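# Swing the refrigerator door wide open and leave it

## Task

Get the refrigerator door standing wide open so it stays that way by itself once the robot lets go. The door must not be flung or banged open or shut, and the robot must not topple or be left leaning; a door held open only by the robot does not count.

## Robot and tools

ROBOT. TidyBot++: a mobile base 0.54 m long, 0.50 m wide, 0.38 m tall on four powered casters, carrying one seven-joint arm with a two-finger gripper. The shoulder sits 0.12 m ahead of the base centre at 0.68 m height. Segments: upper arm 0.42 m, forearm 0.31 m, hand 0.31 m (wrist to the hand point). The arm begins folded, hand pointing down, poking up to 0.08 m beyond the base front, elbow up to 1.15 m high. Cameras: base_camera (fixed on the base) and wrist_camera (fisheye, looks along the hand).

FRAMES. Base frame: origin on the floor below the base centre, x forward, y left, z up. hand_pose is reported in it: the midpoint between the finger pads, its z axis running out along the fingers, its y axis the direction the fingers open and close. Odometry frame = base frame as it was at scene start; base_odometry counts wheel turns only, so slip shows up as travel, and it drifts a few cm and degrees over many moves. Heading is positive leftward, -3.142 to 3.142. base_tilt is in degrees, forward and right positive, with about 1 degree of fixed bias.

execute_actions. Argument "actions": a list holding one action or none (empty = just report). Optional "cameras": list of "base_camera", "wrist_camera" or "all"; omitted/null means all, [] means none. An action may contain:
- "base": exactly one relative offset from where the base last measured itself: {"translate_m": d} straight, forward positive, -2 to 2 m; {"strafe_m": d} sideways, left positive, -2 to 2 m; {"rotate_rad": d} turn in place, counter-clockwise (left) positive, -6.3 to 6.3 rad. A base move needing over 8.667 s at its top speed is rejected.
- "joints": absolute targets by name, radians: joint_1_rad (any angle; swings the whole arm about vertical, positive = clockwise from above, opposite to heading), joint_2_rad shoulder -2.249 to 2.249, joint_3_rad any angle (upper-arm roll; from 3.14, positive moves a forward-bent forearm to the right), joint_4_rad elbow -2.579 to 2.579, joint_5_rad any angle (forearm roll; positive moves a bent hand right), joint_6_rad wrist -2.099 to 2.099, joint_7_rad any angle (hand roll; hand down, positive is CCW from above; at 1.57 fingers open left/right). gripper_pos 0 (open, ~85 mm gap) to 1 (closed, ~100+ N squeeze); gap ≈ 85·(1−gripper_pos) mm. Done tolerances: 0.039 rad for joints 1–4, 0.056 for 5–7, 0.03 for the gripper. Unbounded joints take the short way; for bigger turns send steps under half a turn.
- "speeds": caps for this action only: translate_m and strafe_m 0.05–0.5 m/s, rotate_rad 0.1–1.57 rad/s (max is default). Arm joints reach 1.39 rad/s (1.22 for joints 5–7). Each action ends within 15 s.
Unknown keys or out-of-range numbers reject the whole call with no motion. Omitted joints or base may keep pushing toward older targets.

PLANAR ARM MATH. With joint_1_rad=0, joint_3_rad=3.14, joint_5_rad=0 the arm stays in the base's x–z plane. Angles from vertical (forward positive): upper = j2, forearm = j2−j4, hand = j2−j4−j6. Hand point offset from shoulder: forward = Σ L·sin(angle), up = Σ L·cos(angle). A downward-pointing hand tops out near 0.94 m height, lower when reaching far.

wait: {"seconds": 0–10}; commands nothing, returns state and images. zoom_image: {"camera", "region": [x0,y0,x1,y1]} pixels of that camera's latest image, at most 504×504. finished_scene: {"scene": n}; ends the scene irreversibly and reports success. Replying with no tool call ends everything.

RESULT LINES. base_status/joint_status: "done" (base: wheels turned as commanded, even if slipping); "off_target" (stopped short, may still push); "contact_stop"/"time_out" (target dropped, holds in place). "joint command not followed" with a "cause:" means the self-collision check blocked all arm targets (gripper still runs); such targets may be retried each action until valid. A blocked base shoves until timeout and can still say done. on_its_own lists uncommanded motion. motor_effort: % of max per motor, bracket = peak, noisy with fixed bias. "ARM HIT": arm struck the base or itself. A torque sensor reaching its limit (joints 1–4: 104.5 N m, warning 56.7; joints 5–7: 51.3, warning 29.4) freezes the arm and gripper 10 s and skips the rest of the call; the base keeps going. MOTOR HOT from 60 °C; at 75 °C an OVER-TEMPERATURE FAULT lets the arm sag and joints read "limit_stop_at_motor_heat" — resend targets. Max motor torque about 54 N m (34 for joints 5–7).

ACCURACY. Friction leaves joints slightly off while still "done"; the hand is often 1–2 cm off (more when extended), and hand_pose itself can be off. To correct, send each joint last command + (wanted − read). Do not do this while something blocks the joint. Trust the images for true hand position. Held loads sag the arm.

CAMERAS. Calibration (OpenCV conventions, base frame as world): base_camera pinhole 644×364, fx=fy=385.354, c=(321.469,181.799), pos_world [0.224, 0.004, 0.345]; wrist_camera fisheye 644×476, f=218.89, c=(319.765,230.563), theta_max 85°, pose depends on joint readings. Small per-scene errors apply.

CAUTIONS. Swing the door gently and release it so it rests open on its own, not held by the gripper. Never drive the base while the arm is caught on something about 0.8 m or higher: the robot can tip. Sideways pushes or pulls on a raised hand can lift wheels; retracting the arm or backing away rights a lean. Avoid driving the arm into the fridge (torque faults), hard shoves, and collisions. Time spent moving counts against you, so move efficiently; the robot holds its last command while you think.

Each tool is called by a JSON object that holds its "name" and its "arguments".

## Session

{"name": "execute_actions", "arguments": {"actions": []}}

Scene clock: 0.00 s.
base_odometry: x=+0.000 y=+0.000 heading=+0.000 (m, m, rad; odometry frame)
base_tilt: forward=+0.0 right=+0.0 (deg)
base_status: not commanded
joint_positions: joint_1_rad=+0.043 joint_2_rad=-0.350 joint_3_rad=+3.124 joint_4_rad=-2.497 joint_5_rad=-0.005 joint_6_rad=-0.918 joint_7_rad=+1.521 gripper_pos=+0.000
joint_status: not commanded
motor_effort: joint_1_rad=+0 joint_2_rad=-2 joint_3_rad=+0 joint_4_rad=+16 joint_5_rad=+1 joint_6_rad=+0 joint_7_rad=+0 (%)
hand_pose: x=+0.2617 y=-0.0015 z=+0.5953 quat_wxyz=(+0.000, +0.999, -0.039, +0.038) (m; base frame)
pictures: base_camera, wrist_camera
Images, in order (width x height): base_camera 644x364, wrist_camera 644x476.

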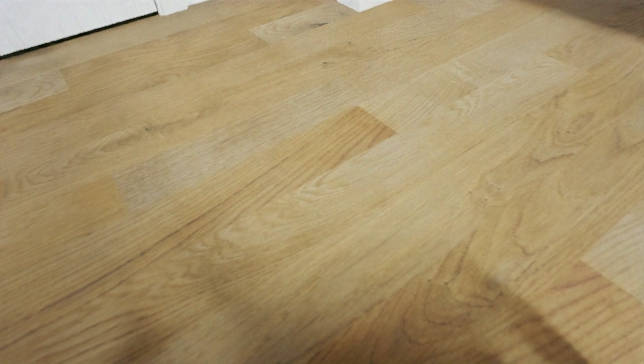

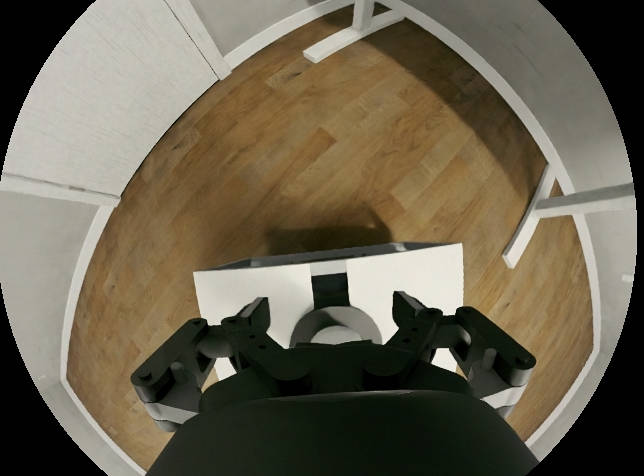

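{"name": "execute_actions", "arguments": {"actions": [{"joints":{"joint_2_rad":-0.8,"joint_4_rad":-2.0,"joint_6_rad":-0.6,"joint_7_rad":1.57,"joint_1_rad":0}}], "cameras": ["wrist_camera"]}}

{"name": "execute_actions", "arguments": {"actions": [{"joints":{"joint_1_rad":-2.4}}], "cameras": ["wrist_camera"]}}

Scene clock: 23.80 s.
base_odometry: x=+0.000 y=+0.000 heading=+0.000 (m, m, rad; odometry frame)
base_tilt: forward=+0.0 right=+0.0 (deg)
base_status: not commanded
joint_positions: joint_1_rad=+0.014 joint_2_rad=-0.798 joint_3_rad=+3.124 joint_4_rad=-2.014 joint_5_rad=-0.005 joint_6_rad=-0.629 joint_7_rad=+1.549 gripper_pos=+0.000
joint_status: all done
motor_effort: joint_1_rad=+0(0) joint_2_rad=+7(9) joint_3_rad=+1(1) joint_4_rad=+23(24) joint_5_rad=+1(1) joint_6_rad=+8(8) joint_7_rad=+0(0) (%)
hand_pose: x=+0.4120 y=+0.0060 z=+1.0005 quat_wxyz=(-0.004, +0.797, -0.006, +0.604) (m; base frame)
pictures: wrist_camera
camera_calibration (this result's frames):
wrist_camera: T_world_to_cam=[[0.0288723, -0.996604, -0.0771203, 0.0783692], [-0.303211, 0.0647854, -0.950719, 1.13077], [0.952486, 0.0508331, -0.30031, 0.042801], [0, 0, 0, 1]] pos_world=[0.299832, 0.00266981, 1.09394]
Images, in order (width x height): wrist_camera 644x476.

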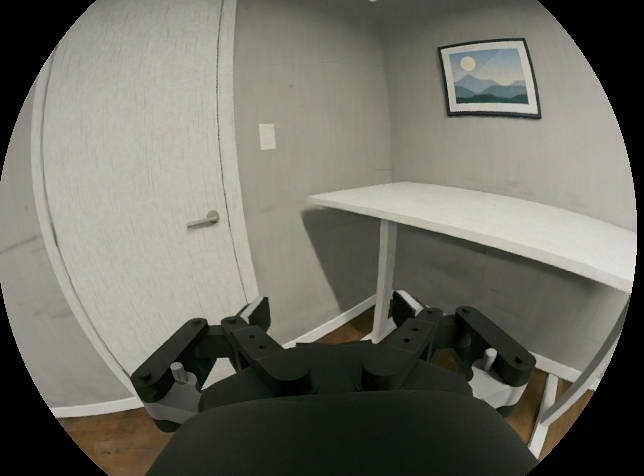

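Scene clock: 27.20 s.
base_odometry: x=+0.000 y=+0.000 heading=+0.000 (m, m, rad; odometry frame)
base_tilt: forward=+0.1 right=+0.0 (deg)
base_status: not commanded
joint_positions: joint_1_rad=-2.390 joint_2_rad=-0.798 joint_3_rad=+3.124 joint_4_rad=-2.014 joint_5_rad=-0.005 joint_6_rad=-0.629 joint_7_rad=+1.549 gripper_pos=+0.000
joint_status: all done
motor_effort: joint_1_rad=+1(1) joint_2_rad=+7(6) joint_3_rad=+1(1) joint_4_rad=+23(23) joint_5_rad=+1(2) joint_6_rad=+8(8) joint_7_rad=+0(0) (%)
hand_pose: x=-0.1018 y=+0.1926 z=+1.0005 quat_wxyz=(-0.565, +0.293, +0.741, +0.214) (m; base frame)
pictures: wrist_camera
camera_calibration (this result's frames):
wrist_camera: T_world_to_cam=[[0.648932, 0.756928, -0.077121, 0.00458275], [0.180809, -0.251877, -0.950719, 1.07317], [-0.739051, 0.603007, -0.300311, 0.244094], [0, 0, 0, 1]] pos_world=[-0.0166153, 0.119649, 1.09394]
Images, in order (width x height): wrist_camera 644x476.

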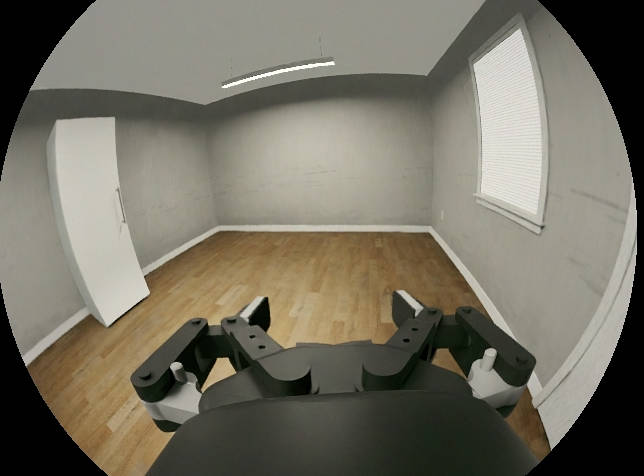

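{"name": "execute_actions", "arguments": {"actions": [{"base":{"rotate_rad":3.75},"joints":{"joint_1_rad":0}}], "cameras": ["wrist_camera"]}}

{"name": "execute_actions", "arguments": {"actions": [{"base":{"translate_m":1.15}}], "cameras": []}}

{"name": "execute_actions", "arguments": {"actions": [{"base":{"strafe_m":-1.03},"joints":{"joint_6_rad":-0.37}}]}}

Scene clock: 51.73 s.
base_odometry: x=+0.000 y=+0.000 heading=-2.534 (m, m, rad; odometry frame)
base_tilt: forward=+0.0 right=+0.0 (deg)
base_status: done
joint_positions: joint_1_rad=-0.012 joint_2_rad=-0.798 joint_3_rad=+3.124 joint_4_rad=-2.014 joint_5_rad=-0.005 joint_6_rad=-0.629 joint_7_rad=+1.549 gripper_pos=+0.000
joint_status: all done
motor_effort: joint_1_rad=+0(1) joint_2_rad=+6(8) joint_3_rad=+1(1) joint_4_rad=+23(23) joint_5_rad=+1(1) joint_6_rad=+8(8) joint_7_rad=+0(0) (%)
hand_pose: x=+0.4117 y=+0.0135 z=+1.0005 quat_wxyz=(-0.011, +0.797, +0.004, +0.604) (m; base frame)
pictures: wrist_camera
camera_calibration (this result's frames):
wrist_camera: T_world_to_cam=[[0.0544489, -0.995534, -0.0771207, 0.0753259], [-0.304774, 0.05698, -0.950719, 1.13096], [0.950867, 0.07527, -0.30031, 0.0429937], [0, 0, 0, 1]] pos_world=[0.299704, 0.00731141, 1.09394]
Images, in order (width x height): wrist_camera 644x476.

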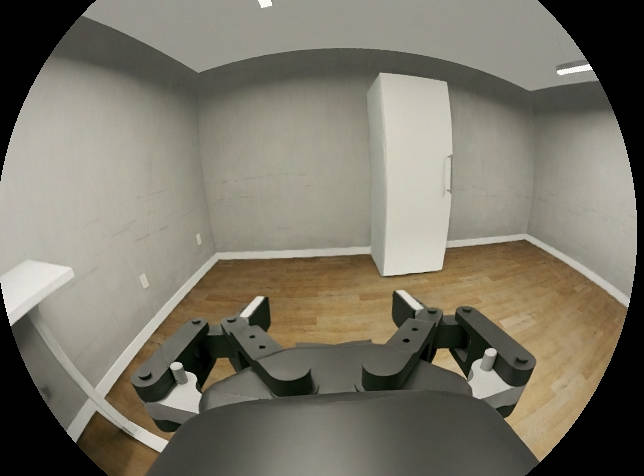

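Scene clock: 55.40 s.
base_odometry: x=-0.943 y=-0.658 heading=-2.533 (m, m, rad; odometry frame)
base_tilt: forward=+0.0 right=+0.0 (deg)
base_status: done
joint_positions: joint_1_rad=-0.012 joint_2_rad=-0.798 joint_3_rad=+3.124 joint_4_rad=-2.014 joint_5_rad=-0.005 joint_6_rad=-0.628 joint_7_rad=+1.549 gripper_pos=+0.000
joint_status: not commanded
motor_effort: joint_1_rad=+1(1) joint_2_rad=+6(10) joint_3_rad=+1(1) joint_4_rad=+23(24) joint_5_rad=+1(1) joint_6_rad=+8(9) joint_7_rad=+0(0) (%)
hand_pose: x=+0.4119 y=+0.0135 z=+1.0007 quat_wxyz=(-0.011, +0.797, +0.004, +0.604) (m; base frame)
pictures: none
No camera images: the call's "cameras" was empty. Leave "cameras" out to get every camera's image.

Scene clock: 58.80 s.
base_odometry: x=-1.533 y=+0.187 heading=-2.533 (m, m, rad; odometry frame)
base_tilt: forward=+0.0 right=+0.0 (deg)
base_status: done
joint_positions: joint_1_rad=-0.011 joint_2_rad=-0.798 joint_3_rad=+3.124 joint_4_rad=-2.004 joint_5_rad=-0.005 joint_6_rad=-0.380 joint_7_rad=+1.549 gripper_pos=+0.000
joint_status: all done
motor_effort: joint_1_rad=+1(0) joint_2_rad=+6(7) joint_3_rad=+1(2) joint_4_rad=+23(25) joint_5_rad=+1(2) joint_6_rad=+8(9) joint_7_rad=+0(0) (%)
hand_pose: x=+0.4222 y=+0.0139 z=+1.0827 quat_wxyz=(-0.014, +0.712, +0.004, +0.702) (m; base frame)
pictures: base_camera, wrist_camera
camera_calibration (this result's frames):
wrist_camera: T_world_to_cam=[[0.073615, -0.995016, -0.0672678, 0.0627087], [-0.0520215, 0.0635278, -0.996623, 1.15526], [0.995929, 0.0768658, -0.0470856, -0.23552], [0, 0, 0, 1]] pos_world=[0.290043, 0.00710849, 1.14449]
Images, in order (width x height): base_camera 644x364, wrist_camera 644x476.

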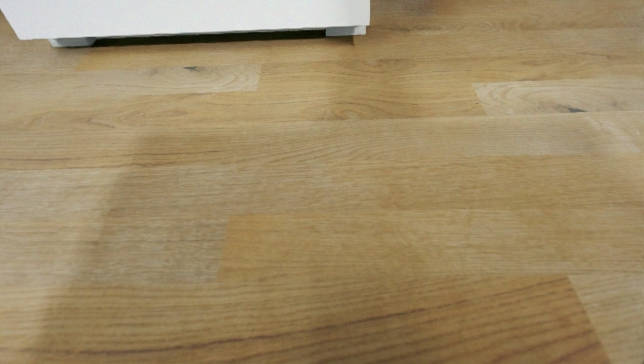

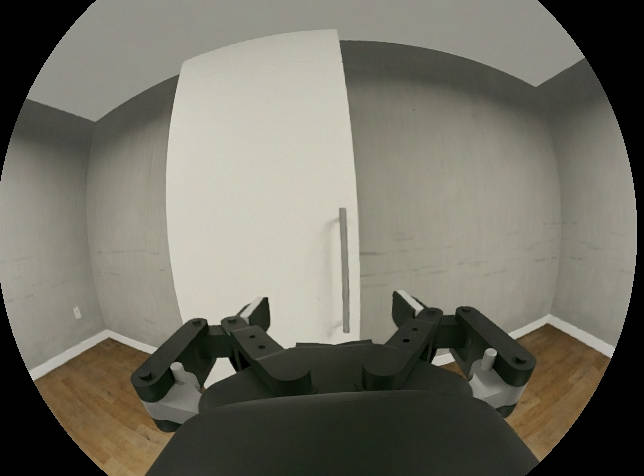

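{"name": "execute_actions", "arguments": {"actions": [{"base":{"strafe_m":-0.02},"joints":{"joint_1_rad":0.02,"joint_2_rad":0.1,"joint_4_rad":-2.08,"joint_6_rad":0.63,"joint_3_rad":3.15,"joint_7_rad":1.58}}]}}

Scene clock: 75.10 s.
base_odometry: x=-1.544 y=+0.204 heading=-2.533 (m, m, rad; odometry frame)
base_tilt: forward=+0.0 right=+0.0 (deg)
base_status: done
joint_positions: joint_1_rad=+0.006 joint_2_rad=+0.097 joint_3_rad=+3.139 joint_4_rad=-2.059 joint_5_rad=-0.005 joint_6_rad=+0.598 joint_7_rad=+1.559 gripper_pos=+0.000
joint_status: all done
motor_effort: joint_1_rad=+0(1) joint_2_rad=-23(24) joint_3_rad=+0(2) joint_4_rad=+21(23) joint_5_rad=+1(1) joint_6_rad=+9(10) joint_7_rad=+0(0) (%)
hand_pose: x=+0.7331 y=-0.0016 z=+0.9309 quat_wxyz=(-0.004, +0.703, -0.008, +0.712) (m; base frame)
pictures: base_camera, wrist_camera
camera_calibration (this result's frames):
wrist_camera: T_world_to_cam=[[0.0448166, -0.996654, -0.0683498, 0.0363168], [-0.0221142, 0.067412, -0.99748, 1], [0.99875, 0.0462152, -0.019019, -0.579333], [0, 0, 0, 1]] pos_world=[0.599096, -0.00444304, 0.988949]
Images, in order (width x height): base_camera 644x364, wrist_camera 644x476.

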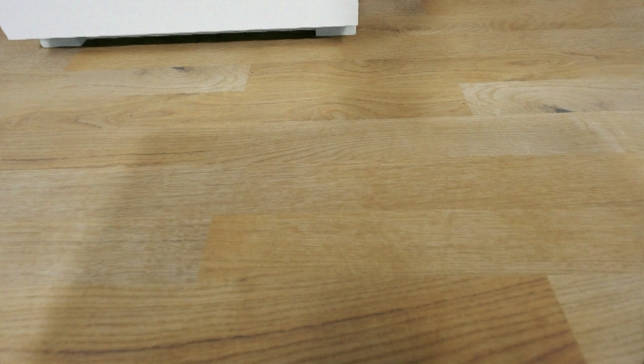

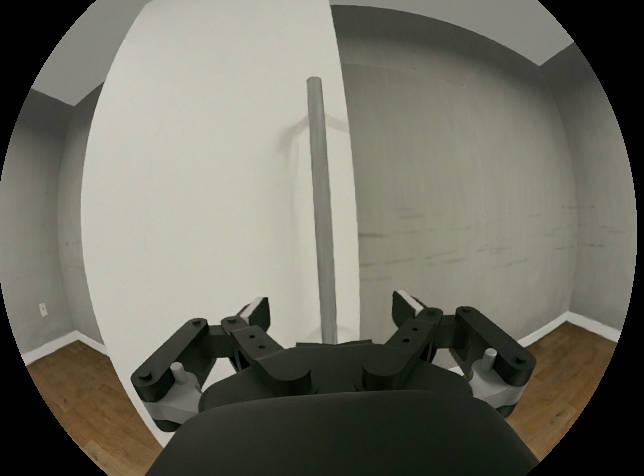

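{"name": "execute_actions", "arguments": {"actions": [{"base":{"translate_m":0.09},"speeds":{"translate_m":0.1}}]}}

Scene clock: 82.57 s.
base_odometry: x=-1.618 y=+0.152 heading=-2.533 (m, m, rad; odometry frame)
base_tilt: forward=+0.0 right=+0.0 (deg)
base_status: done
joint_positions: joint_1_rad=+0.007 joint_2_rad=+0.100 joint_3_rad=+3.139 joint_4_rad=-2.061 joint_5_rad=-0.005 joint_6_rad=+0.599 joint_7_rad=+1.559 gripper_pos=+0.000
joint_status: not commanded
motor_effort: joint_1_rad=+1(1) joint_2_rad=-23(26) joint_3_rad=+0(0) joint_4_rad=+20(22) joint_5_rad=+1(1) joint_6_rad=+9(9) joint_7_rad=+0(0) (%)
hand_pose: x=+0.7333 y=-0.0024 z=+0.9282 quat_wxyz=(-0.003, +0.704, -0.008, +0.710) (m; base frame)
pictures: base_camera, wrist_camera
camera_calibration (this result's frames):
wrist_camera: T_world_to_cam=[[0.0431832, -0.996717, -0.0684929, 0.0366385], [-0.0261918, 0.0674039, -0.997382, 1.00025], [0.998724, 0.0448641, -0.023195, -0.575643], [0, 0, 0, 1]] pos_world=[0.599525, -0.00507656, 0.986785]
Images, in order (width x height): base_camera 644x364, wrist_camera 644x476.

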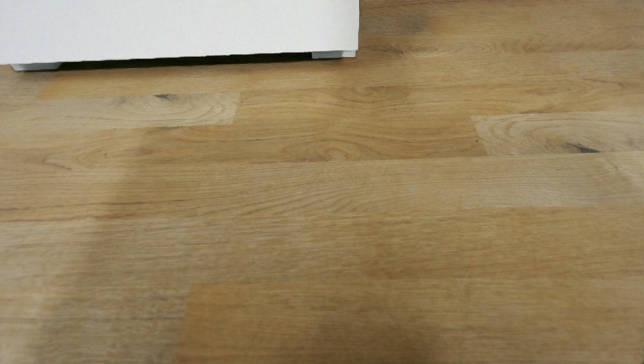

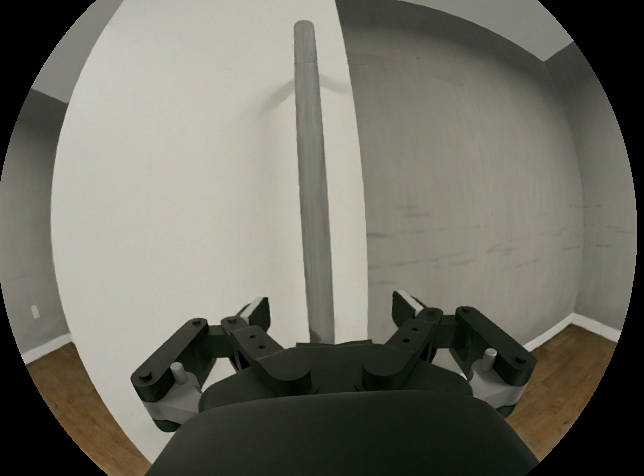

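{"name": "execute_actions", "arguments": {"actions": [{"base":{"strafe_m":0.008},"joints":{"gripper_pos":1}}], "cameras": ["wrist_camera"]}}

{"name": "execute_actions", "arguments": {"actions": [{"base":{"translate_m":-0.1},"speeds":{"translate_m":0.05}}]}}

Scene clock: 94.20 s.
base_odometry: x=-1.614 y=+0.146 heading=-2.533 (m, m, rad; odometry frame)
base_tilt: forward=+0.0 right=+0.0 (deg)
base_status: done
joint_positions: joint_1_rad=+0.007 joint_2_rad=+0.098 joint_3_rad=+3.138 joint_4_rad=-2.063 joint_5_rad=-0.004 joint_6_rad=+0.600 joint_7_rad=+1.562 gripper_pos=+0.837
joint_status: gripper_pos off_target (ended at +0.837, target +1.000)
motor_effort: joint_1_rad=+1(7) joint_2_rad=-22(24) joint_3_rad=+1(6) joint_4_rad=+20(23) joint_5_rad=+1(3) joint_6_rad=+8(9) joint_7_rad=-1(0) (%)
hand_pose: x=+0.7326 y=-0.0015 z=+0.9281 quat_wxyz=(-0.002, +0.704, -0.006, +0.710) (m; base frame)
pictures: wrist_camera
camera_calibration (this result's frames):
wrist_camera: T_world_to_cam=[[0.0451186, -0.996905, -0.0643801, 0.0323124], [-0.0260267, 0.0632508, -0.997658, 1.00022], [0.998643, 0.0466885, -0.0230924, -0.575078], [0, 0, 0, 1]] pos_world=[0.598872, -0.00420263, 0.986677]
Images, in order (width x height): wrist_camera 644x476.

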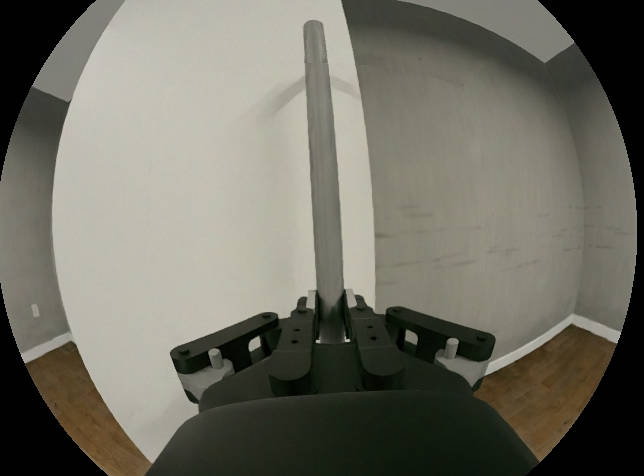

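Scene clock: 96.67 s.
base_odometry: x=-1.531 y=+0.203 heading=-2.533 (m, m, rad; odometry frame)
base_tilt: forward=+0.0 right=+0.0 (deg)
base_status: done
joint_positions: joint_1_rad=-0.007 joint_2_rad=+0.101 joint_3_rad=+3.128 joint_4_rad=-2.068 joint_5_rad=-0.004 joint_6_rad=+0.613 joint_7_rad=+1.563 gripper_pos=+0.838
joint_status: not commanded
motor_effort: joint_1_rad=+6(8) joint_2_rad=-25(36) joint_3_rad=+5(6) joint_4_rad=+18(23) joint_5_rad=-1(2) joint_6_rad=+8(11) joint_7_rad=-1(1) (%)
hand_pose: x=+0.7322 y=+0.0131 z=+0.9279 quat_wxyz=(-0.011, +0.702, +0.002, +0.712) (m; base frame)
pictures: base_camera, wrist_camera
camera_calibration (this result's frames):
wrist_camera: T_world_to_cam=[[0.0695642, -0.995503, -0.0642973, 0.0288532], [-0.021759, 0.0629239, -0.997781, 0.99602], [0.99734, 0.0708089, -0.0172839, -0.580088], [0, 0, 0, 1]] pos_world=[0.59821, 0.0071254, 0.985639]
Images, in order (width x height): base_camera 644x364, wrist_camera 644x476.

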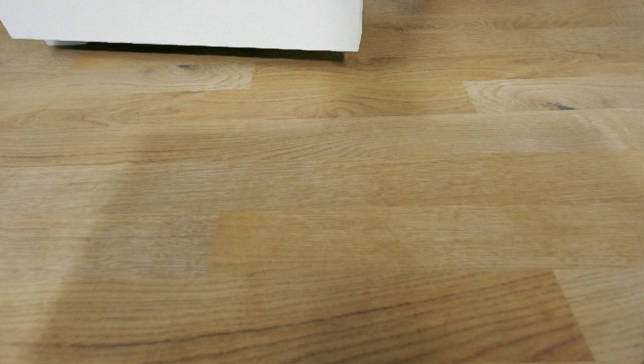

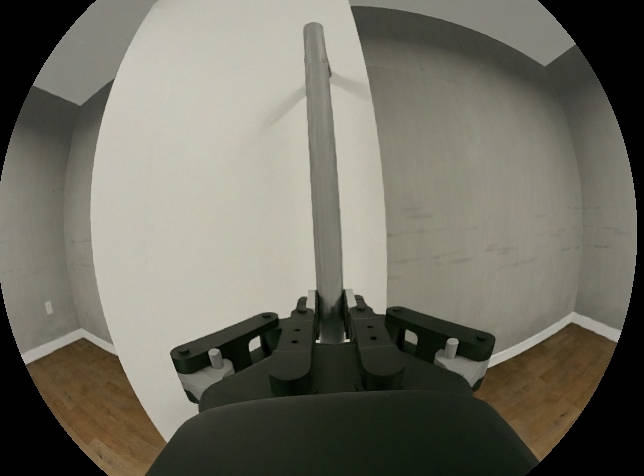

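{"name": "execute_actions", "arguments": {"actions": [{"base":{"translate_m":-0.12},"speeds":{"translate_m":0.12},"joints":{"joint_1_rad":-0.1}}], "cameras": []}}

{"name": "execute_actions", "arguments": {"actions": [{"base":{"strafe_m":0.1},"speeds":{"strafe_m":0.15},"joints":{"joint_1_rad":0.04}}], "cameras": []}}

{"name": "execute_actions", "arguments": {"actions": [{"base":{"translate_m":-0.11},"speeds":{"translate_m":0.12},"joints":{"joint_1_rad":-0.09}}]}}

Scene clock: 117.27 s.
base_odometry: x=-1.433 y=+0.272 heading=-2.533 (m, m, rad; odometry frame)
base_tilt: forward=+0.0 right=+0.0 (deg)
base_status: done
joint_positions: joint_1_rad=-0.106 joint_2_rad=+0.098 joint_3_rad=+3.144 joint_4_rad=-2.072 joint_5_rad=-0.004 joint_6_rad=+0.614 joint_7_rad=+1.563 gripper_pos=+0.842
joint_status: all done
motor_effort: joint_1_rad=+0(7) joint_2_rad=-24(28) joint_3_rad=+0(5) joint_4_rad=+18(23) joint_5_rad=+1(1) joint_6_rad=+8(10) joint_7_rad=+0(1) (%)
hand_pose: x=+0.7276 y=+0.0642 z=+0.9278 quat_wxyz=(-0.040, +0.701, +0.032, +0.711) (m; base frame)
pictures: none
No camera images: the call's "cameras" was empty. Leave "cameras" out to get every camera's image.

Scene clock: 118.57 s.
base_odometry: x=-1.375 y=+0.190 heading=-2.533 (m, m, rad; odometry frame)
base_tilt: forward=+0.1 right=+0.0 (deg)
base_status: done
joint_positions: joint_1_rad=+0.046 joint_2_rad=+0.098 joint_3_rad=+3.158 joint_4_rad=-2.072 joint_5_rad=-0.004 joint_6_rad=+0.614 joint_7_rad=+1.563 gripper_pos=+0.843
joint_status: all done
motor_effort: joint_1_rad=-1(3) joint_2_rad=-22(23) joint_3_rad=-1(3) joint_4_rad=+20(21) joint_5_rad=+2(1) joint_6_rad=+8(9) joint_7_rad=+0(0) (%)
hand_pose: x=+0.7300 y=-0.0369 z=+0.9278 quat_wxyz=(+0.019, +0.701, -0.026, +0.712) (m; base frame)
pictures: none
No camera images: the call's "cameras" was empty. Leave "cameras" out to get every camera's image.

Scene clock: 120.43 s.
base_odometry: x=-1.285 y=+0.252 heading=-2.533 (m, m, rad; odometry frame)
base_tilt: forward=+0.0 right=+0.1 (deg)
base_status: done
joint_positions: joint_1_rad=-0.084 joint_2_rad=+0.100 joint_3_rad=+3.154 joint_4_rad=-2.078 joint_5_rad=-0.006 joint_6_rad=+0.614 joint_7_rad=+1.563 gripper_pos=+0.999
joint_status: all done
on_its_own: gripper_pos moved +0.156 to your old target +1.000
motor_effort: joint_1_rad=+0(7) joint_2_rad=-23(26) joint_3_rad=+0(6) joint_4_rad=+21(36) joint_5_rad=+1(5) joint_6_rad=+9(9) joint_7_rad=+0(0) (%)
hand_pose: x=+0.7290 y=+0.0443 z=+0.9228 quat_wxyz=(-0.028, +0.705, +0.020, +0.709) (m; base frame)
pictures: base_camera, wrist_camera
camera_calibration (this result's frames):
wrist_camera: T_world_to_cam=[[0.118254, -0.990954, -0.0634459, 0.0233209], [-0.033252, 0.0599065, -0.99765, 0.997319], [0.992426, 0.120086, -0.0258671, -0.569879], [0, 0, 0, 1]] pos_world=[0.595969, 0.0317985, 0.981714]
Images, in order (width x height): base_camera 644x364, wrist_camera 644x476.

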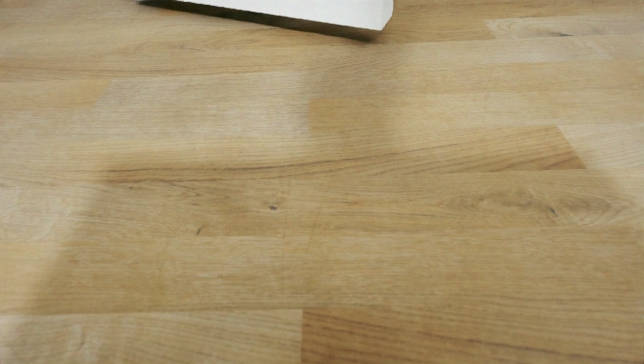

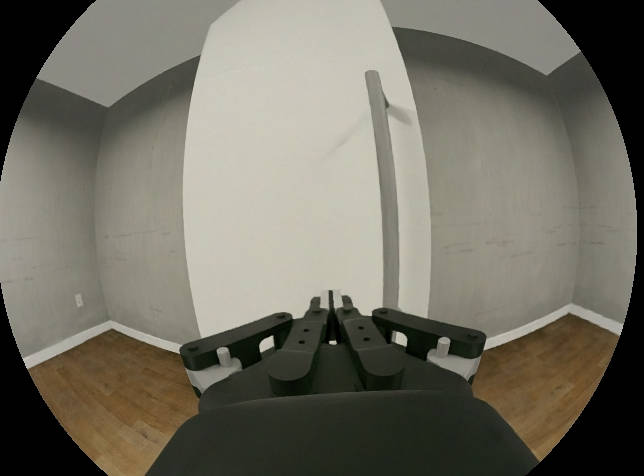

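{"name": "execute_actions", "arguments": {"actions": []}}

Scene clock: 125.47 s.
base_odometry: x=-1.285 y=+0.252 heading=-2.533 (m, m, rad; odometry frame)
base_tilt: forward=+0.0 right=+0.0 (deg)
base_status: done
joint_positions: joint_1_rad=-0.084 joint_2_rad=+0.100 joint_3_rad=+3.154 joint_4_rad=-2.078 joint_5_rad=-0.006 joint_6_rad=+0.614 joint_7_rad=+1.563 gripper_pos=+0.999
joint_status: all done
motor_effort: joint_1_rad=+0(7) joint_2_rad=-24(26) joint_3_rad=+0(6) joint_4_rad=+21(36) joint_5_rad=+2(5) joint_6_rad=+9(9) joint_7_rad=+0(0) (%)
hand_pose: x=+0.7290 y=+0.0443 z=+0.9228 quat_wxyz=(-0.028, +0.705, +0.020, +0.709) (m; base frame)
pictures: base_camera, wrist_camera
camera_calibration (this result's frames):
wrist_camera: T_world_to_cam=[[0.118254, -0.990954, -0.0634457, 0.0233207], [-0.0332519, 0.0599064, -0.99765, 0.997319], [0.992426, 0.120086, -0.0258669, -0.56988], [0, 0, 0, 1]] pos_world=[0.595969, 0.0317985, 0.981714]
Images, in order (width x height): base_camera 644x364, wrist_camera 644x476.

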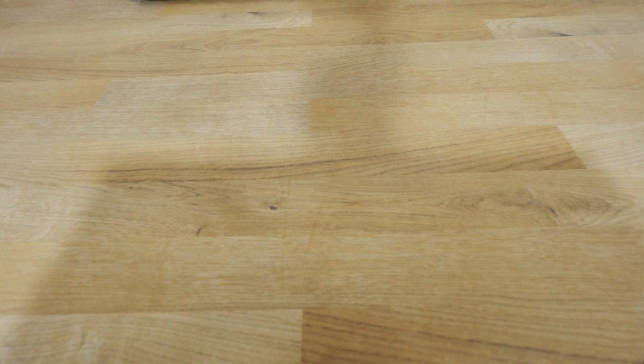

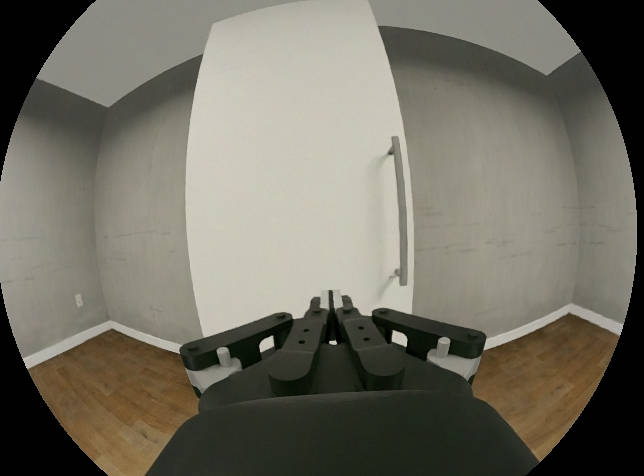

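{"name": "execute_actions", "arguments": {"actions": [{"base":{"strafe_m":-0.44},"joints":{"joint_1_rad":-0.61,"gripper_pos":0.2}}], "cameras": []}}

{"name": "execute_actions", "arguments": {"actions": [{"base":{"translate_m":0.37},"speeds":{"translate_m":0.3}}]}}

Scene clock: 146.23 s.
base_odometry: x=-1.537 y=+0.614 heading=-2.533 (m, m, rad; odometry frame)
base_tilt: forward=+0.0 right=+0.0 (deg)
base_status: done
joint_positions: joint_1_rad=-0.599 joint_2_rad=+0.100 joint_3_rad=+3.149 joint_4_rad=-2.078 joint_5_rad=-0.006 joint_6_rad=+0.614 joint_7_rad=+1.563 gripper_pos=+0.200
joint_status: all done
motor_effort: joint_1_rad=+0(3) joint_2_rad=-23(25) joint_3_rad=+0(2) joint_4_rad=+21(21) joint_5_rad=+1(1) joint_6_rad=+9(9) joint_7_rad=+0(0) (%)
hand_pose: x=+0.6263 y=+0.3412 z=+0.9232 quat_wxyz=(-0.210, +0.676, +0.200, +0.678) (m; base frame)
pictures: none
No camera images: the call's "cameras" was empty. Leave "cameras" out to get every camera's image.

Scene clock: 148.43 s.
base_odometry: x=-1.840 y=+0.402 heading=-2.533 (m, m, rad; odometry frame)
base_tilt: forward=+0.1 right=+0.0 (deg)
base_status: done
joint_positions: joint_1_rad=-0.602 joint_2_rad=+0.100 joint_3_rad=+3.149 joint_4_rad=-2.078 joint_5_rad=-0.006 joint_6_rad=+0.614 joint_7_rad=+1.563 gripper_pos=+0.200
joint_status: not commanded
motor_effort: joint_1_rad=+0(1) joint_2_rad=-23(26) joint_3_rad=+0(1) joint_4_rad=+20(21) joint_5_rad=+1(2) joint_6_rad=+9(9) joint_7_rad=+0(0) (%)
hand_pose: x=+0.6254 y=+0.3428 z=+0.9229 quat_wxyz=(-0.211, +0.676, +0.201, +0.677) (m; base frame)
pictures: base_camera, wrist_camera
camera_calibration (this result's frames):
wrist_camera: T_world_to_cam=[[0.597277, -0.799481, -0.063953, -0.0333344], [-0.0588833, 0.0358124, -0.997622, 1.00035], [0.799871, 0.599622, -0.0256862, -0.547028], [0, 0, 0, 1]] pos_world=[0.516366, 0.265535, 0.981793]
Images, in order (width x height): base_camera 644x364, wrist_camera 644x476.

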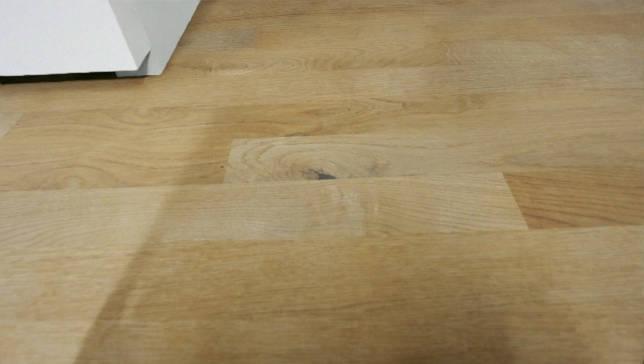

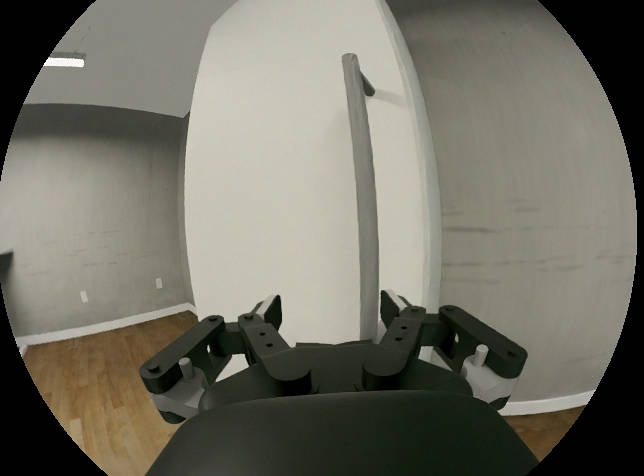

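{"name": "execute_actions", "arguments": {"actions": [{"base":{"translate_m":0.06},"speeds":{"translate_m":0.08},"joints":{"gripper_pos":0.3}}], "cameras": ["wrist_camera"]}}

Scene clock: 155.57 s.
base_odometry: x=-1.890 y=+0.368 heading=-2.534 (m, m, rad; odometry frame)
base_tilt: forward=+0.0 right=+0.0 (deg)
base_status: done
joint_positions: joint_1_rad=-0.603 joint_2_rad=+0.100 joint_3_rad=+3.149 joint_4_rad=-2.078 joint_5_rad=-0.006 joint_6_rad=+0.614 joint_7_rad=+1.563 gripper_pos=+0.300
joint_status: all done
motor_effort: joint_1_rad=+1(1) joint_2_rad=-23(26) joint_3_rad=+0(1) joint_4_rad=+21(21) joint_5_rad=+1(1) joint_6_rad=+8(9) joint_7_rad=+0(0) (%)
hand_pose: x=+0.6249 y=+0.3434 z=+0.9230 quat_wxyz=(-0.211, +0.675, +0.202, +0.677) (m; base frame)
pictures: wrist_camera
camera_calibration (this result's frames):
wrist_camera: T_world_to_cam=[[0.598225, -0.798773, -0.0639431, -0.0334541], [-0.0587293, 0.0358777, -0.997629, 1.00034], [0.799173, 0.600562, -0.0254484, -0.547108], [0, 0, 0, 1]] pos_world=[0.515996, 0.26596, 0.981907]
Images, in order (width x height): wrist_camera 644x476.

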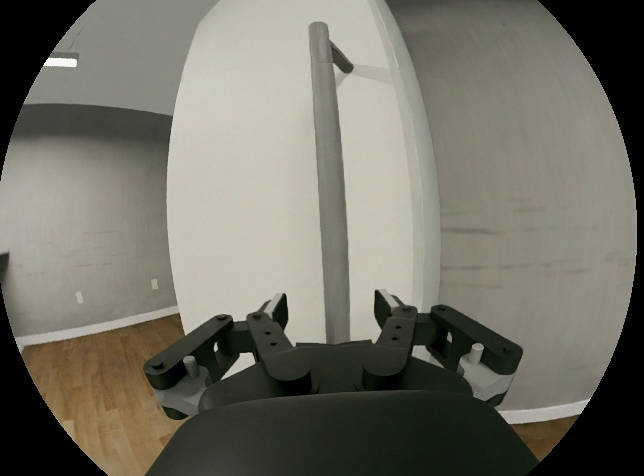

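{"name": "execute_actions", "arguments": {"actions": [{"base":{"translate_m":0.008},"joints":{"gripper_pos":0.5,"joint_2_rad":0.15,"joint_4_rad":-2.02}}], "cameras": ["wrist_camera"]}}

{"name": "execute_actions", "arguments": {"actions": [{"joints":{"gripper_pos":1}}], "cameras": ["wrist_camera"]}}

{"name": "execute_actions", "arguments": {"actions": [{"base":{"translate_m":-0.1},"speeds":{"translate_m":0.06},"joints":{"joint_1_rad":-0.66}}], "cameras": ["wrist_camera"]}}

Scene clock: 166.33 s.
base_odometry: x=-1.897 y=+0.363 heading=-2.534 (m, m, rad; odometry frame)
base_tilt: forward=+0.0 right=+0.0 (deg)
base_status: done
joint_positions: joint_1_rad=-0.603 joint_2_rad=+0.145 joint_3_rad=+3.149 joint_4_rad=-2.032 joint_5_rad=-0.006 joint_6_rad=+0.614 joint_7_rad=+1.563 gripper_pos=+0.500
joint_status: all done
motor_effort: joint_1_rad=+1(2) joint_2_rad=-25(26) joint_3_rad=+0(2) joint_4_rad=+21(21) joint_5_rad=+2(2) joint_6_rad=+8(9) joint_7_rad=+0(0) (%)
hand_pose: x=+0.6405 y=+0.3543 z=+0.9211 quat_wxyz=(-0.211, +0.675, +0.202, +0.678) (m; base frame)
pictures: wrist_camera
camera_calibration (this result's frames):
wrist_camera: T_world_to_cam=[[0.598599, -0.798524, -0.0635529, -0.0348302], [-0.0579628, 0.0359518, -0.997671, 0.99845], [0.798949, 0.600889, -0.0247639, -0.566831], [0, 0, 0, 1]] pos_world=[0.531591, 0.276894, 0.979874]
Images, in order (width x height): wrist_camera 644x476.

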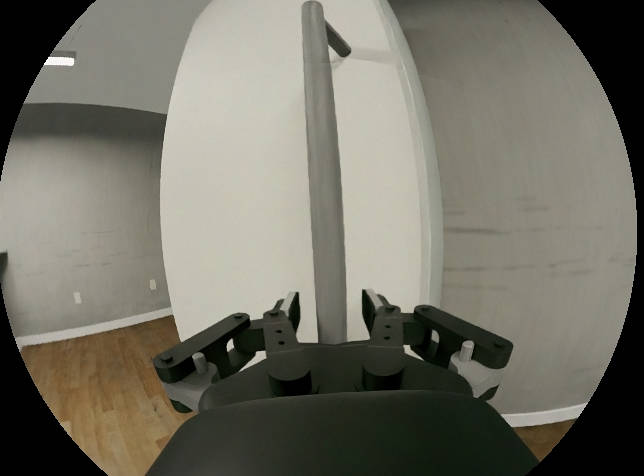

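Scene clock: 167.17 s.
base_odometry: x=-1.897 y=+0.363 heading=-2.534 (m, m, rad; odometry frame)
base_tilt: forward=+0.0 right=+0.0 (deg)
base_status: not commanded
joint_positions: joint_1_rad=-0.603 joint_2_rad=+0.145 joint_3_rad=+3.149 joint_4_rad=-2.033 joint_5_rad=-0.006 joint_6_rad=+0.614 joint_7_rad=+1.563 gripper_pos=+0.819
joint_status: gripper_pos off_target (ended at +0.819, target +1.000)
motor_effort: joint_1_rad=-1(2) joint_2_rad=-24(25) joint_3_rad=-1(1) joint_4_rad=+24(25) joint_5_rad=+1(2) joint_6_rad=+9(11) joint_7_rad=+0(1) (%)
hand_pose: x=+0.6405 y=+0.3543 z=+0.9211 quat_wxyz=(-0.211, +0.675, +0.202, +0.678) (m; base frame)
pictures: wrist_camera
camera_calibration (this result's frames):
wrist_camera: T_world_to_cam=[[0.598542, -0.798567, -0.0635468, -0.0348222], [-0.0580035, 0.0359158, -0.99767, 0.998465], [0.798989, 0.600833, -0.0248226, -0.566701], [0, 0, 0, 1]] pos_world=[0.531545, 0.276824, 0.979859]
Images, in order (width x height): wrist_camera 644x476.

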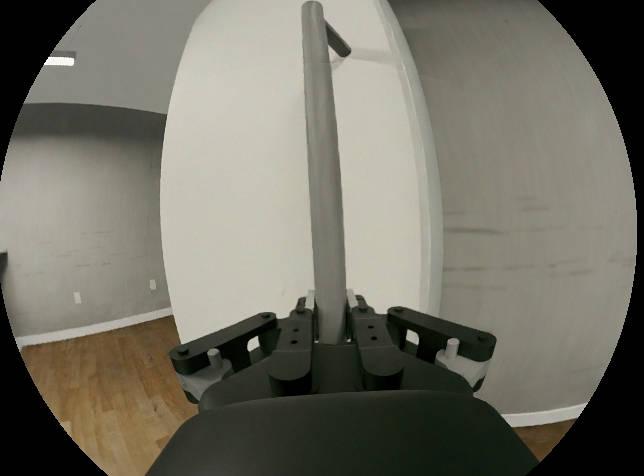

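Scene clock: 169.27 s.
base_odometry: x=-1.814 y=+0.420 heading=-2.534 (m, m, rad; odometry frame)
base_tilt: forward=+0.0 right=+0.0 (deg)
base_status: done
joint_positions: joint_1_rad=-0.649 joint_2_rad=+0.153 joint_3_rad=+3.160 joint_4_rad=-2.024 joint_5_rad=-0.007 joint_6_rad=+0.614 joint_7_rad=+1.563 gripper_pos=+0.820
joint_status: all done
motor_effort: joint_1_rad=+0(9) joint_2_rad=-27(39) joint_3_rad=-1(8) joint_4_rad=+21(26) joint_5_rad=+1(5) joint_6_rad=+9(12) joint_7_rad=-1(1) (%)
hand_pose: x=+0.6307 y=+0.3744 z=+0.9212 quat_wxyz=(-0.223, +0.671, +0.213, +0.674) (m; base frame)
pictures: wrist_camera
camera_calibration (this result's frames):
wrist_camera: T_world_to_cam=[[0.625247, -0.777859, -0.0632639, -0.0377403], [-0.0581677, 0.0343894, -0.997714, 0.997992], [0.778256, 0.627498, -0.0237444, -0.5689], [0, 0, 0, 1]] pos_world=[0.524398, 0.293307, 0.979815]
Images, in order (width x height): wrist_camera 644x476.

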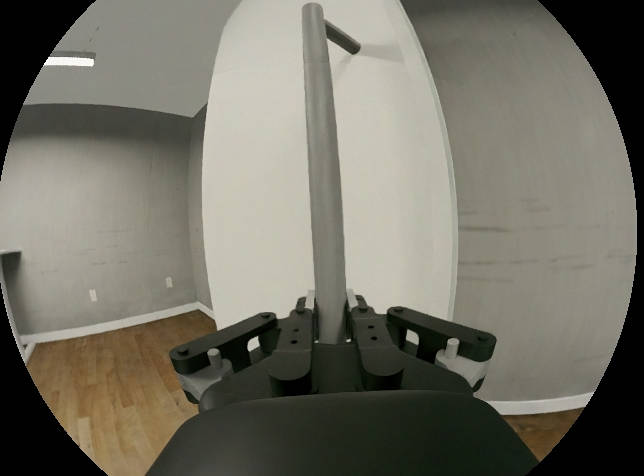

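{"name": "execute_actions", "arguments": {"actions": [{"base":{"translate_m":-0.17},"speeds":{"translate_m":0.2},"joints":{"joint_1_rad":-0.69,"joint_2_rad":0.31,"joint_4_rad":-1.80,"joint_6_rad":0.57}}], "cameras": ["wrist_camera"]}}

Scene clock: 185.40 s.
base_odometry: x=-1.675 y=+0.517 heading=-2.534 (m, m, rad; odometry frame)
base_tilt: forward=+0.0 right=+0.0 (deg)
base_status: done
joint_positions: joint_1_rad=-0.676 joint_2_rad=+0.309 joint_3_rad=+3.161 joint_4_rad=-1.825 joint_5_rad=-0.013 joint_6_rad=+0.587 joint_7_rad=+1.564 gripper_pos=+0.821
joint_status: all done
motor_effort: joint_1_rad=-2(11) joint_2_rad=-32(36) joint_3_rad=-2(8) joint_4_rad=+25(32) joint_5_rad=+2(6) joint_6_rad=+10(11) joint_7_rad=-1(1) (%)
hand_pose: x=+0.6770 y=+0.4314 z=+0.9222 quat_wxyz=(-0.233, +0.663, +0.219, +0.677) (m; base frame)
pictures: wrist_camera
camera_calibration (this result's frames):
wrist_camera: T_world_to_cam=[[0.644472, -0.762006, -0.0632705, -0.0420922], [-0.0470112, 0.0431025, -0.997964, 0.988634], [0.763181, 0.646134, -0.00804443, -0.65297], [0, 0, 0, 1]] pos_world=[0.571938, 0.347219, 0.978705]
Images, in order (width x height): wrist_camera 644x476.

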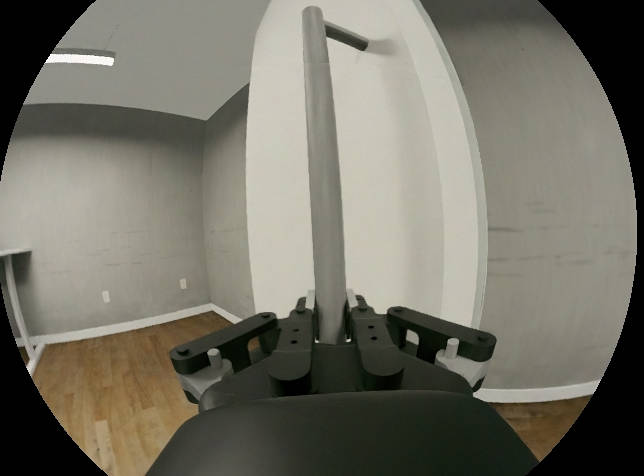

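{"name": "execute_actions", "arguments": {"actions": [{"base":{"strafe_m":0.22},"speeds":{"strafe_m":0.3},"joints":{"joint_1_rad":-0.54,"joint_2_rad":-0.03,"joint_4_rad":-2.21,"joint_6_rad":0.63}}], "cameras": ["wrist_camera"]}}

Scene clock: 195.20 s.
base_odometry: x=-1.549 y=+0.337 heading=-2.534 (m, m, rad; odometry frame)
base_tilt: forward=+0.0 right=+0.0 (deg)
base_status: done
joint_positions: joint_1_rad=-0.535 joint_2_rad=-0.044 joint_3_rad=+3.167 joint_4_rad=-2.221 joint_5_rad=-0.013 joint_6_rad=+0.597 joint_7_rad=+1.565 gripper_pos=+0.821
joint_status: all done
motor_effort: joint_1_rad=-2(6) joint_2_rad=-16(34) joint_3_rad=-3(5) joint_4_rad=+24(30) joint_5_rad=+2(3) joint_6_rad=+9(12) joint_7_rad=-1(1) (%)
hand_pose: x=+0.6011 y=+0.2679 z=+0.9199 quat_wxyz=(-0.181, +0.690, +0.170, +0.680) (m; base frame)
pictures: wrist_camera
camera_calibration (this result's frames):
wrist_camera: T_world_to_cam=[[0.522706, -0.849579, -0.0706652, -0.0144607], [-0.0724076, 0.0383481, -0.996638, 1.00517], [0.849433, 0.526065, -0.0414713, -0.478335], [0, 0, 0, 1]] pos_world=[0.486654, 0.200803, 0.98093]
Images, in order (width x height): wrist_camera 644x476.

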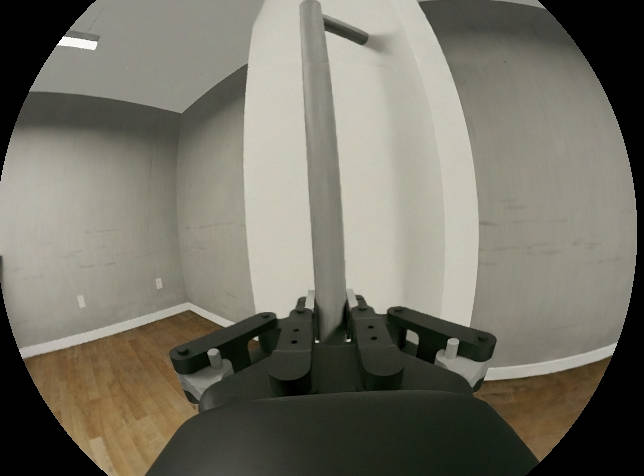

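{"name": "execute_actions", "arguments": {"actions": [{"base":{"translate_m":-0.2},"speeds":{"translate_m":0.25},"joints":{"joint_1_rad":-0.47,"joint_2_rad":0.32,"joint_4_rad":-1.79,"joint_6_rad":0.57}}], "cameras": ["wrist_camera"]}}

{"name": "execute_actions", "arguments": {"actions": [{"base":{"strafe_m":0.3},"speeds":{"strafe_m":0.3},"joints":{"joint_1_rad":-0.29,"joint_2_rad":0.0,"joint_4_rad":-2.17,"joint_6_rad":0.63}}], "cameras": ["wrist_camera"]}}

Scene clock: 210.13 s.
base_odometry: x=-1.385 y=+0.451 heading=-2.534 (m, m, rad; odometry frame)
base_tilt: forward=+0.0 right=+0.0 (deg)
base_status: done
joint_positions: joint_1_rad=-0.468 joint_2_rad=+0.312 joint_3_rad=+3.167 joint_4_rad=-1.823 joint_5_rad=-0.013 joint_6_rad=+0.591 joint_7_rad=+1.565 gripper_pos=+0.821
joint_status: all done
motor_effort: joint_1_rad=-2(3) joint_2_rad=-31(34) joint_3_rad=-2(3) joint_4_rad=+24(24) joint_5_rad=+2(3) joint_6_rad=+10(10) joint_7_rad=+0(1) (%)
hand_pose: x=+0.7563 y=+0.3043 z=+0.9221 quat_wxyz=(-0.159, +0.682, +0.148, +0.699) (m; base frame)
pictures: wrist_camera
camera_calibration (this result's frames):
wrist_camera: T_world_to_cam=[[0.468753, -0.881265, -0.06035, -0.0235695], [-0.0333285, 0.0506275, -0.998161, 0.985273], [0.8827, 0.469903, -0.00563945, -0.670359], [0, 0, 0, 1]] pos_world=[0.635612, 0.244351, 0.978258]
Images, in order (width x height): wrist_camera 644x476.

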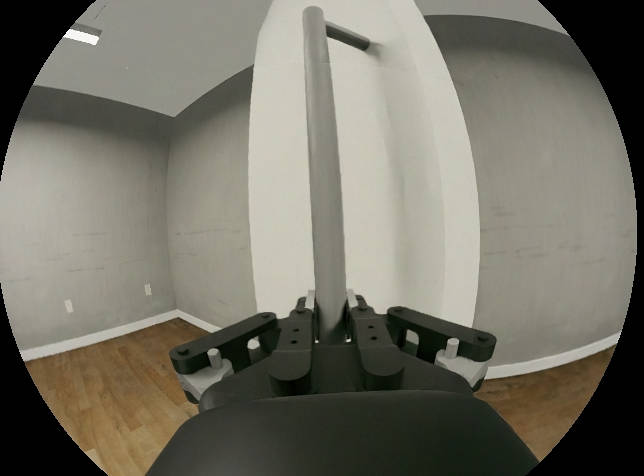

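Scene clock: 212.10 s.
base_odometry: x=-1.213 y=+0.205 heading=-2.534 (m, m, rad; odometry frame)
base_tilt: forward=+0.0 right=+0.1 (deg)
base_status: done
joint_positions: joint_1_rad=-0.266 joint_2_rad=-0.041 joint_3_rad=+3.171 joint_4_rad=-2.216 joint_5_rad=-0.013 joint_6_rad=+0.591 joint_7_rad=+1.565 gripper_pos=+0.821
joint_status: joint_2_rad off_target (ended at -0.041, target +0.000); joint_4_rad off_target (ended at -2.216, target -2.170); the others done
motor_effort: joint_1_rad=-5(8) joint_2_rad=-11(35) joint_3_rad=-4(6) joint_4_rad=+29(34) joint_5_rad=+3(4) joint_6_rad=+9(11) joint_7_rad=-1(1) (%)
hand_pose: x=+0.6569 y=+0.1281 z=+0.9197 quat_wxyz=(-0.086, +0.708, +0.075, +0.697) (m; base frame)
pictures: wrist_camera
camera_calibration (this result's frames):
wrist_camera: T_world_to_cam=[[0.273696, -0.959215, -0.0706919, 0.0151959], [-0.0621059, 0.0557198, -0.996513, 1.0053], [0.959809, 0.277132, -0.0443227, -0.490207], [0, 0, 0, 1]] pos_world=[0.528782, 0.094413, 0.981142]
Images, in order (width x height): wrist_camera 644x476.

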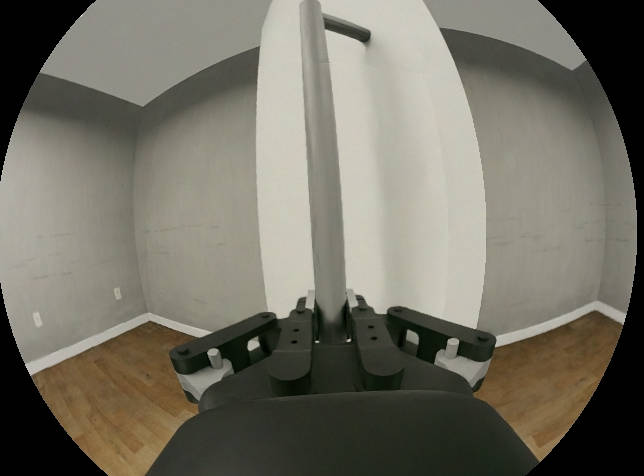

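{"name": "execute_actions", "arguments": {"actions": [{"base":{"translate_m":-0.12},"speeds":{"translate_m":0.2},"joints":{"joint_1_rad":-0.24,"joint_2_rad":0.22,"joint_4_rad":-1.93,"joint_6_rad":0.61}}], "cameras": []}}

{"name": "execute_actions", "arguments": {"actions": [{"base":{"strafe_m":0.35},"speeds":{"strafe_m":0.3},"joints":{"joint_1_rad":0.0,"joint_2_rad":0.04,"joint_4_rad":-2.13,"joint_6_rad":0.63}}]}}

Scene clock: 220.43 s.
base_odometry: x=-1.114 y=+0.273 heading=-2.534 (m, m, rad; odometry frame)
base_tilt: forward=+0.0 right=+0.0 (deg)
base_status: done
joint_positions: joint_1_rad=-0.248 joint_2_rad=+0.211 joint_3_rad=+3.160 joint_4_rad=-1.946 joint_5_rad=-0.013 joint_6_rad=+0.593 joint_7_rad=+1.565 gripper_pos=+0.821
joint_status: all done
motor_effort: joint_1_rad=-1(4) joint_2_rad=-26(29) joint_3_rad=-1(4) joint_4_rad=+21(28) joint_5_rad=+1(3) joint_6_rad=+8(10) joint_7_rad=+0(1) (%)
hand_pose: x=+0.7632 y=+0.1509 z=+0.9213 quat_wxyz=(-0.083, +0.701, +0.074, +0.705) (m; base frame)
pictures: none
No camera images: the call's "cameras" was empty. Leave "cameras" out to get every camera's image.

Scene clock: 222.53 s.
base_odometry: x=-0.915 y=-0.014 heading=-2.534 (m, m, rad; odometry frame)
base_tilt: forward=+0.0 right=+0.0 (deg)
base_status: done
joint_positions: joint_1_rad=+0.019 joint_2_rad=+0.016 joint_3_rad=+3.167 joint_4_rad=-2.161 joint_5_rad=-0.007 joint_6_rad=+0.596 joint_7_rad=+1.565 gripper_pos=+0.821
joint_status: all done
motor_effort: joint_1_rad=-6(6) joint_2_rad=-15(36) joint_3_rad=-4(5) joint_4_rad=+27(30) joint_5_rad=+4(2) joint_6_rad=+10(11) joint_7_rad=-1(0) (%)
hand_pose: x=+0.6950 y=-0.0252 z=+0.9201 quat_wxyz=(+0.013, +0.711, -0.021, +0.703) (m; base frame)
pictures: base_camera, wrist_camera
camera_calibration (this result's frames):
wrist_camera: T_world_to_cam=[[0.00154052, -0.997986, -0.0634201, 0.0392065], [-0.0427298, 0.0632966, -0.99708, 1.00382], [0.999085, 0.00424594, -0.0425462, -0.520052], [0, 0, 0, 1]] pos_world=[0.562409, -0.0222025, 0.981245]
Images, in order (width x height): base_camera 644x364, wrist_camera 644x476.

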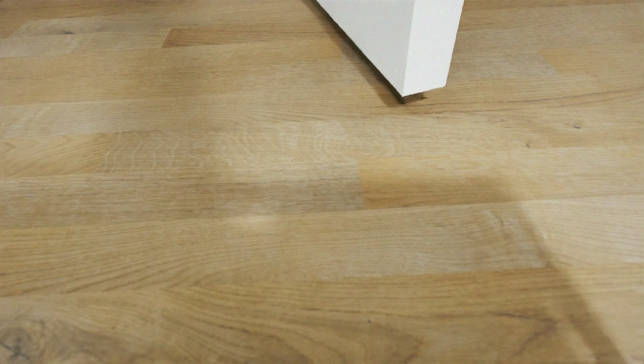

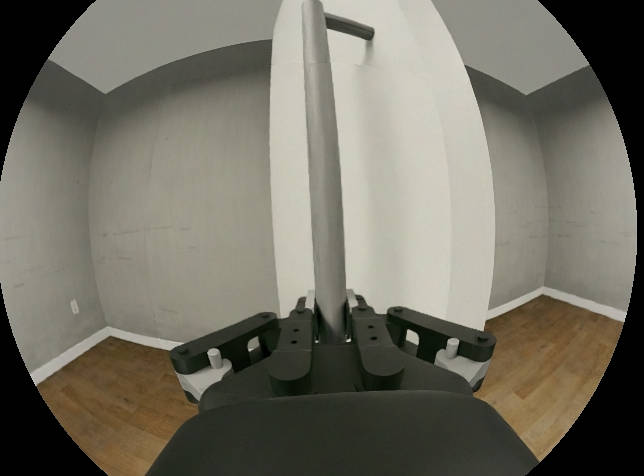

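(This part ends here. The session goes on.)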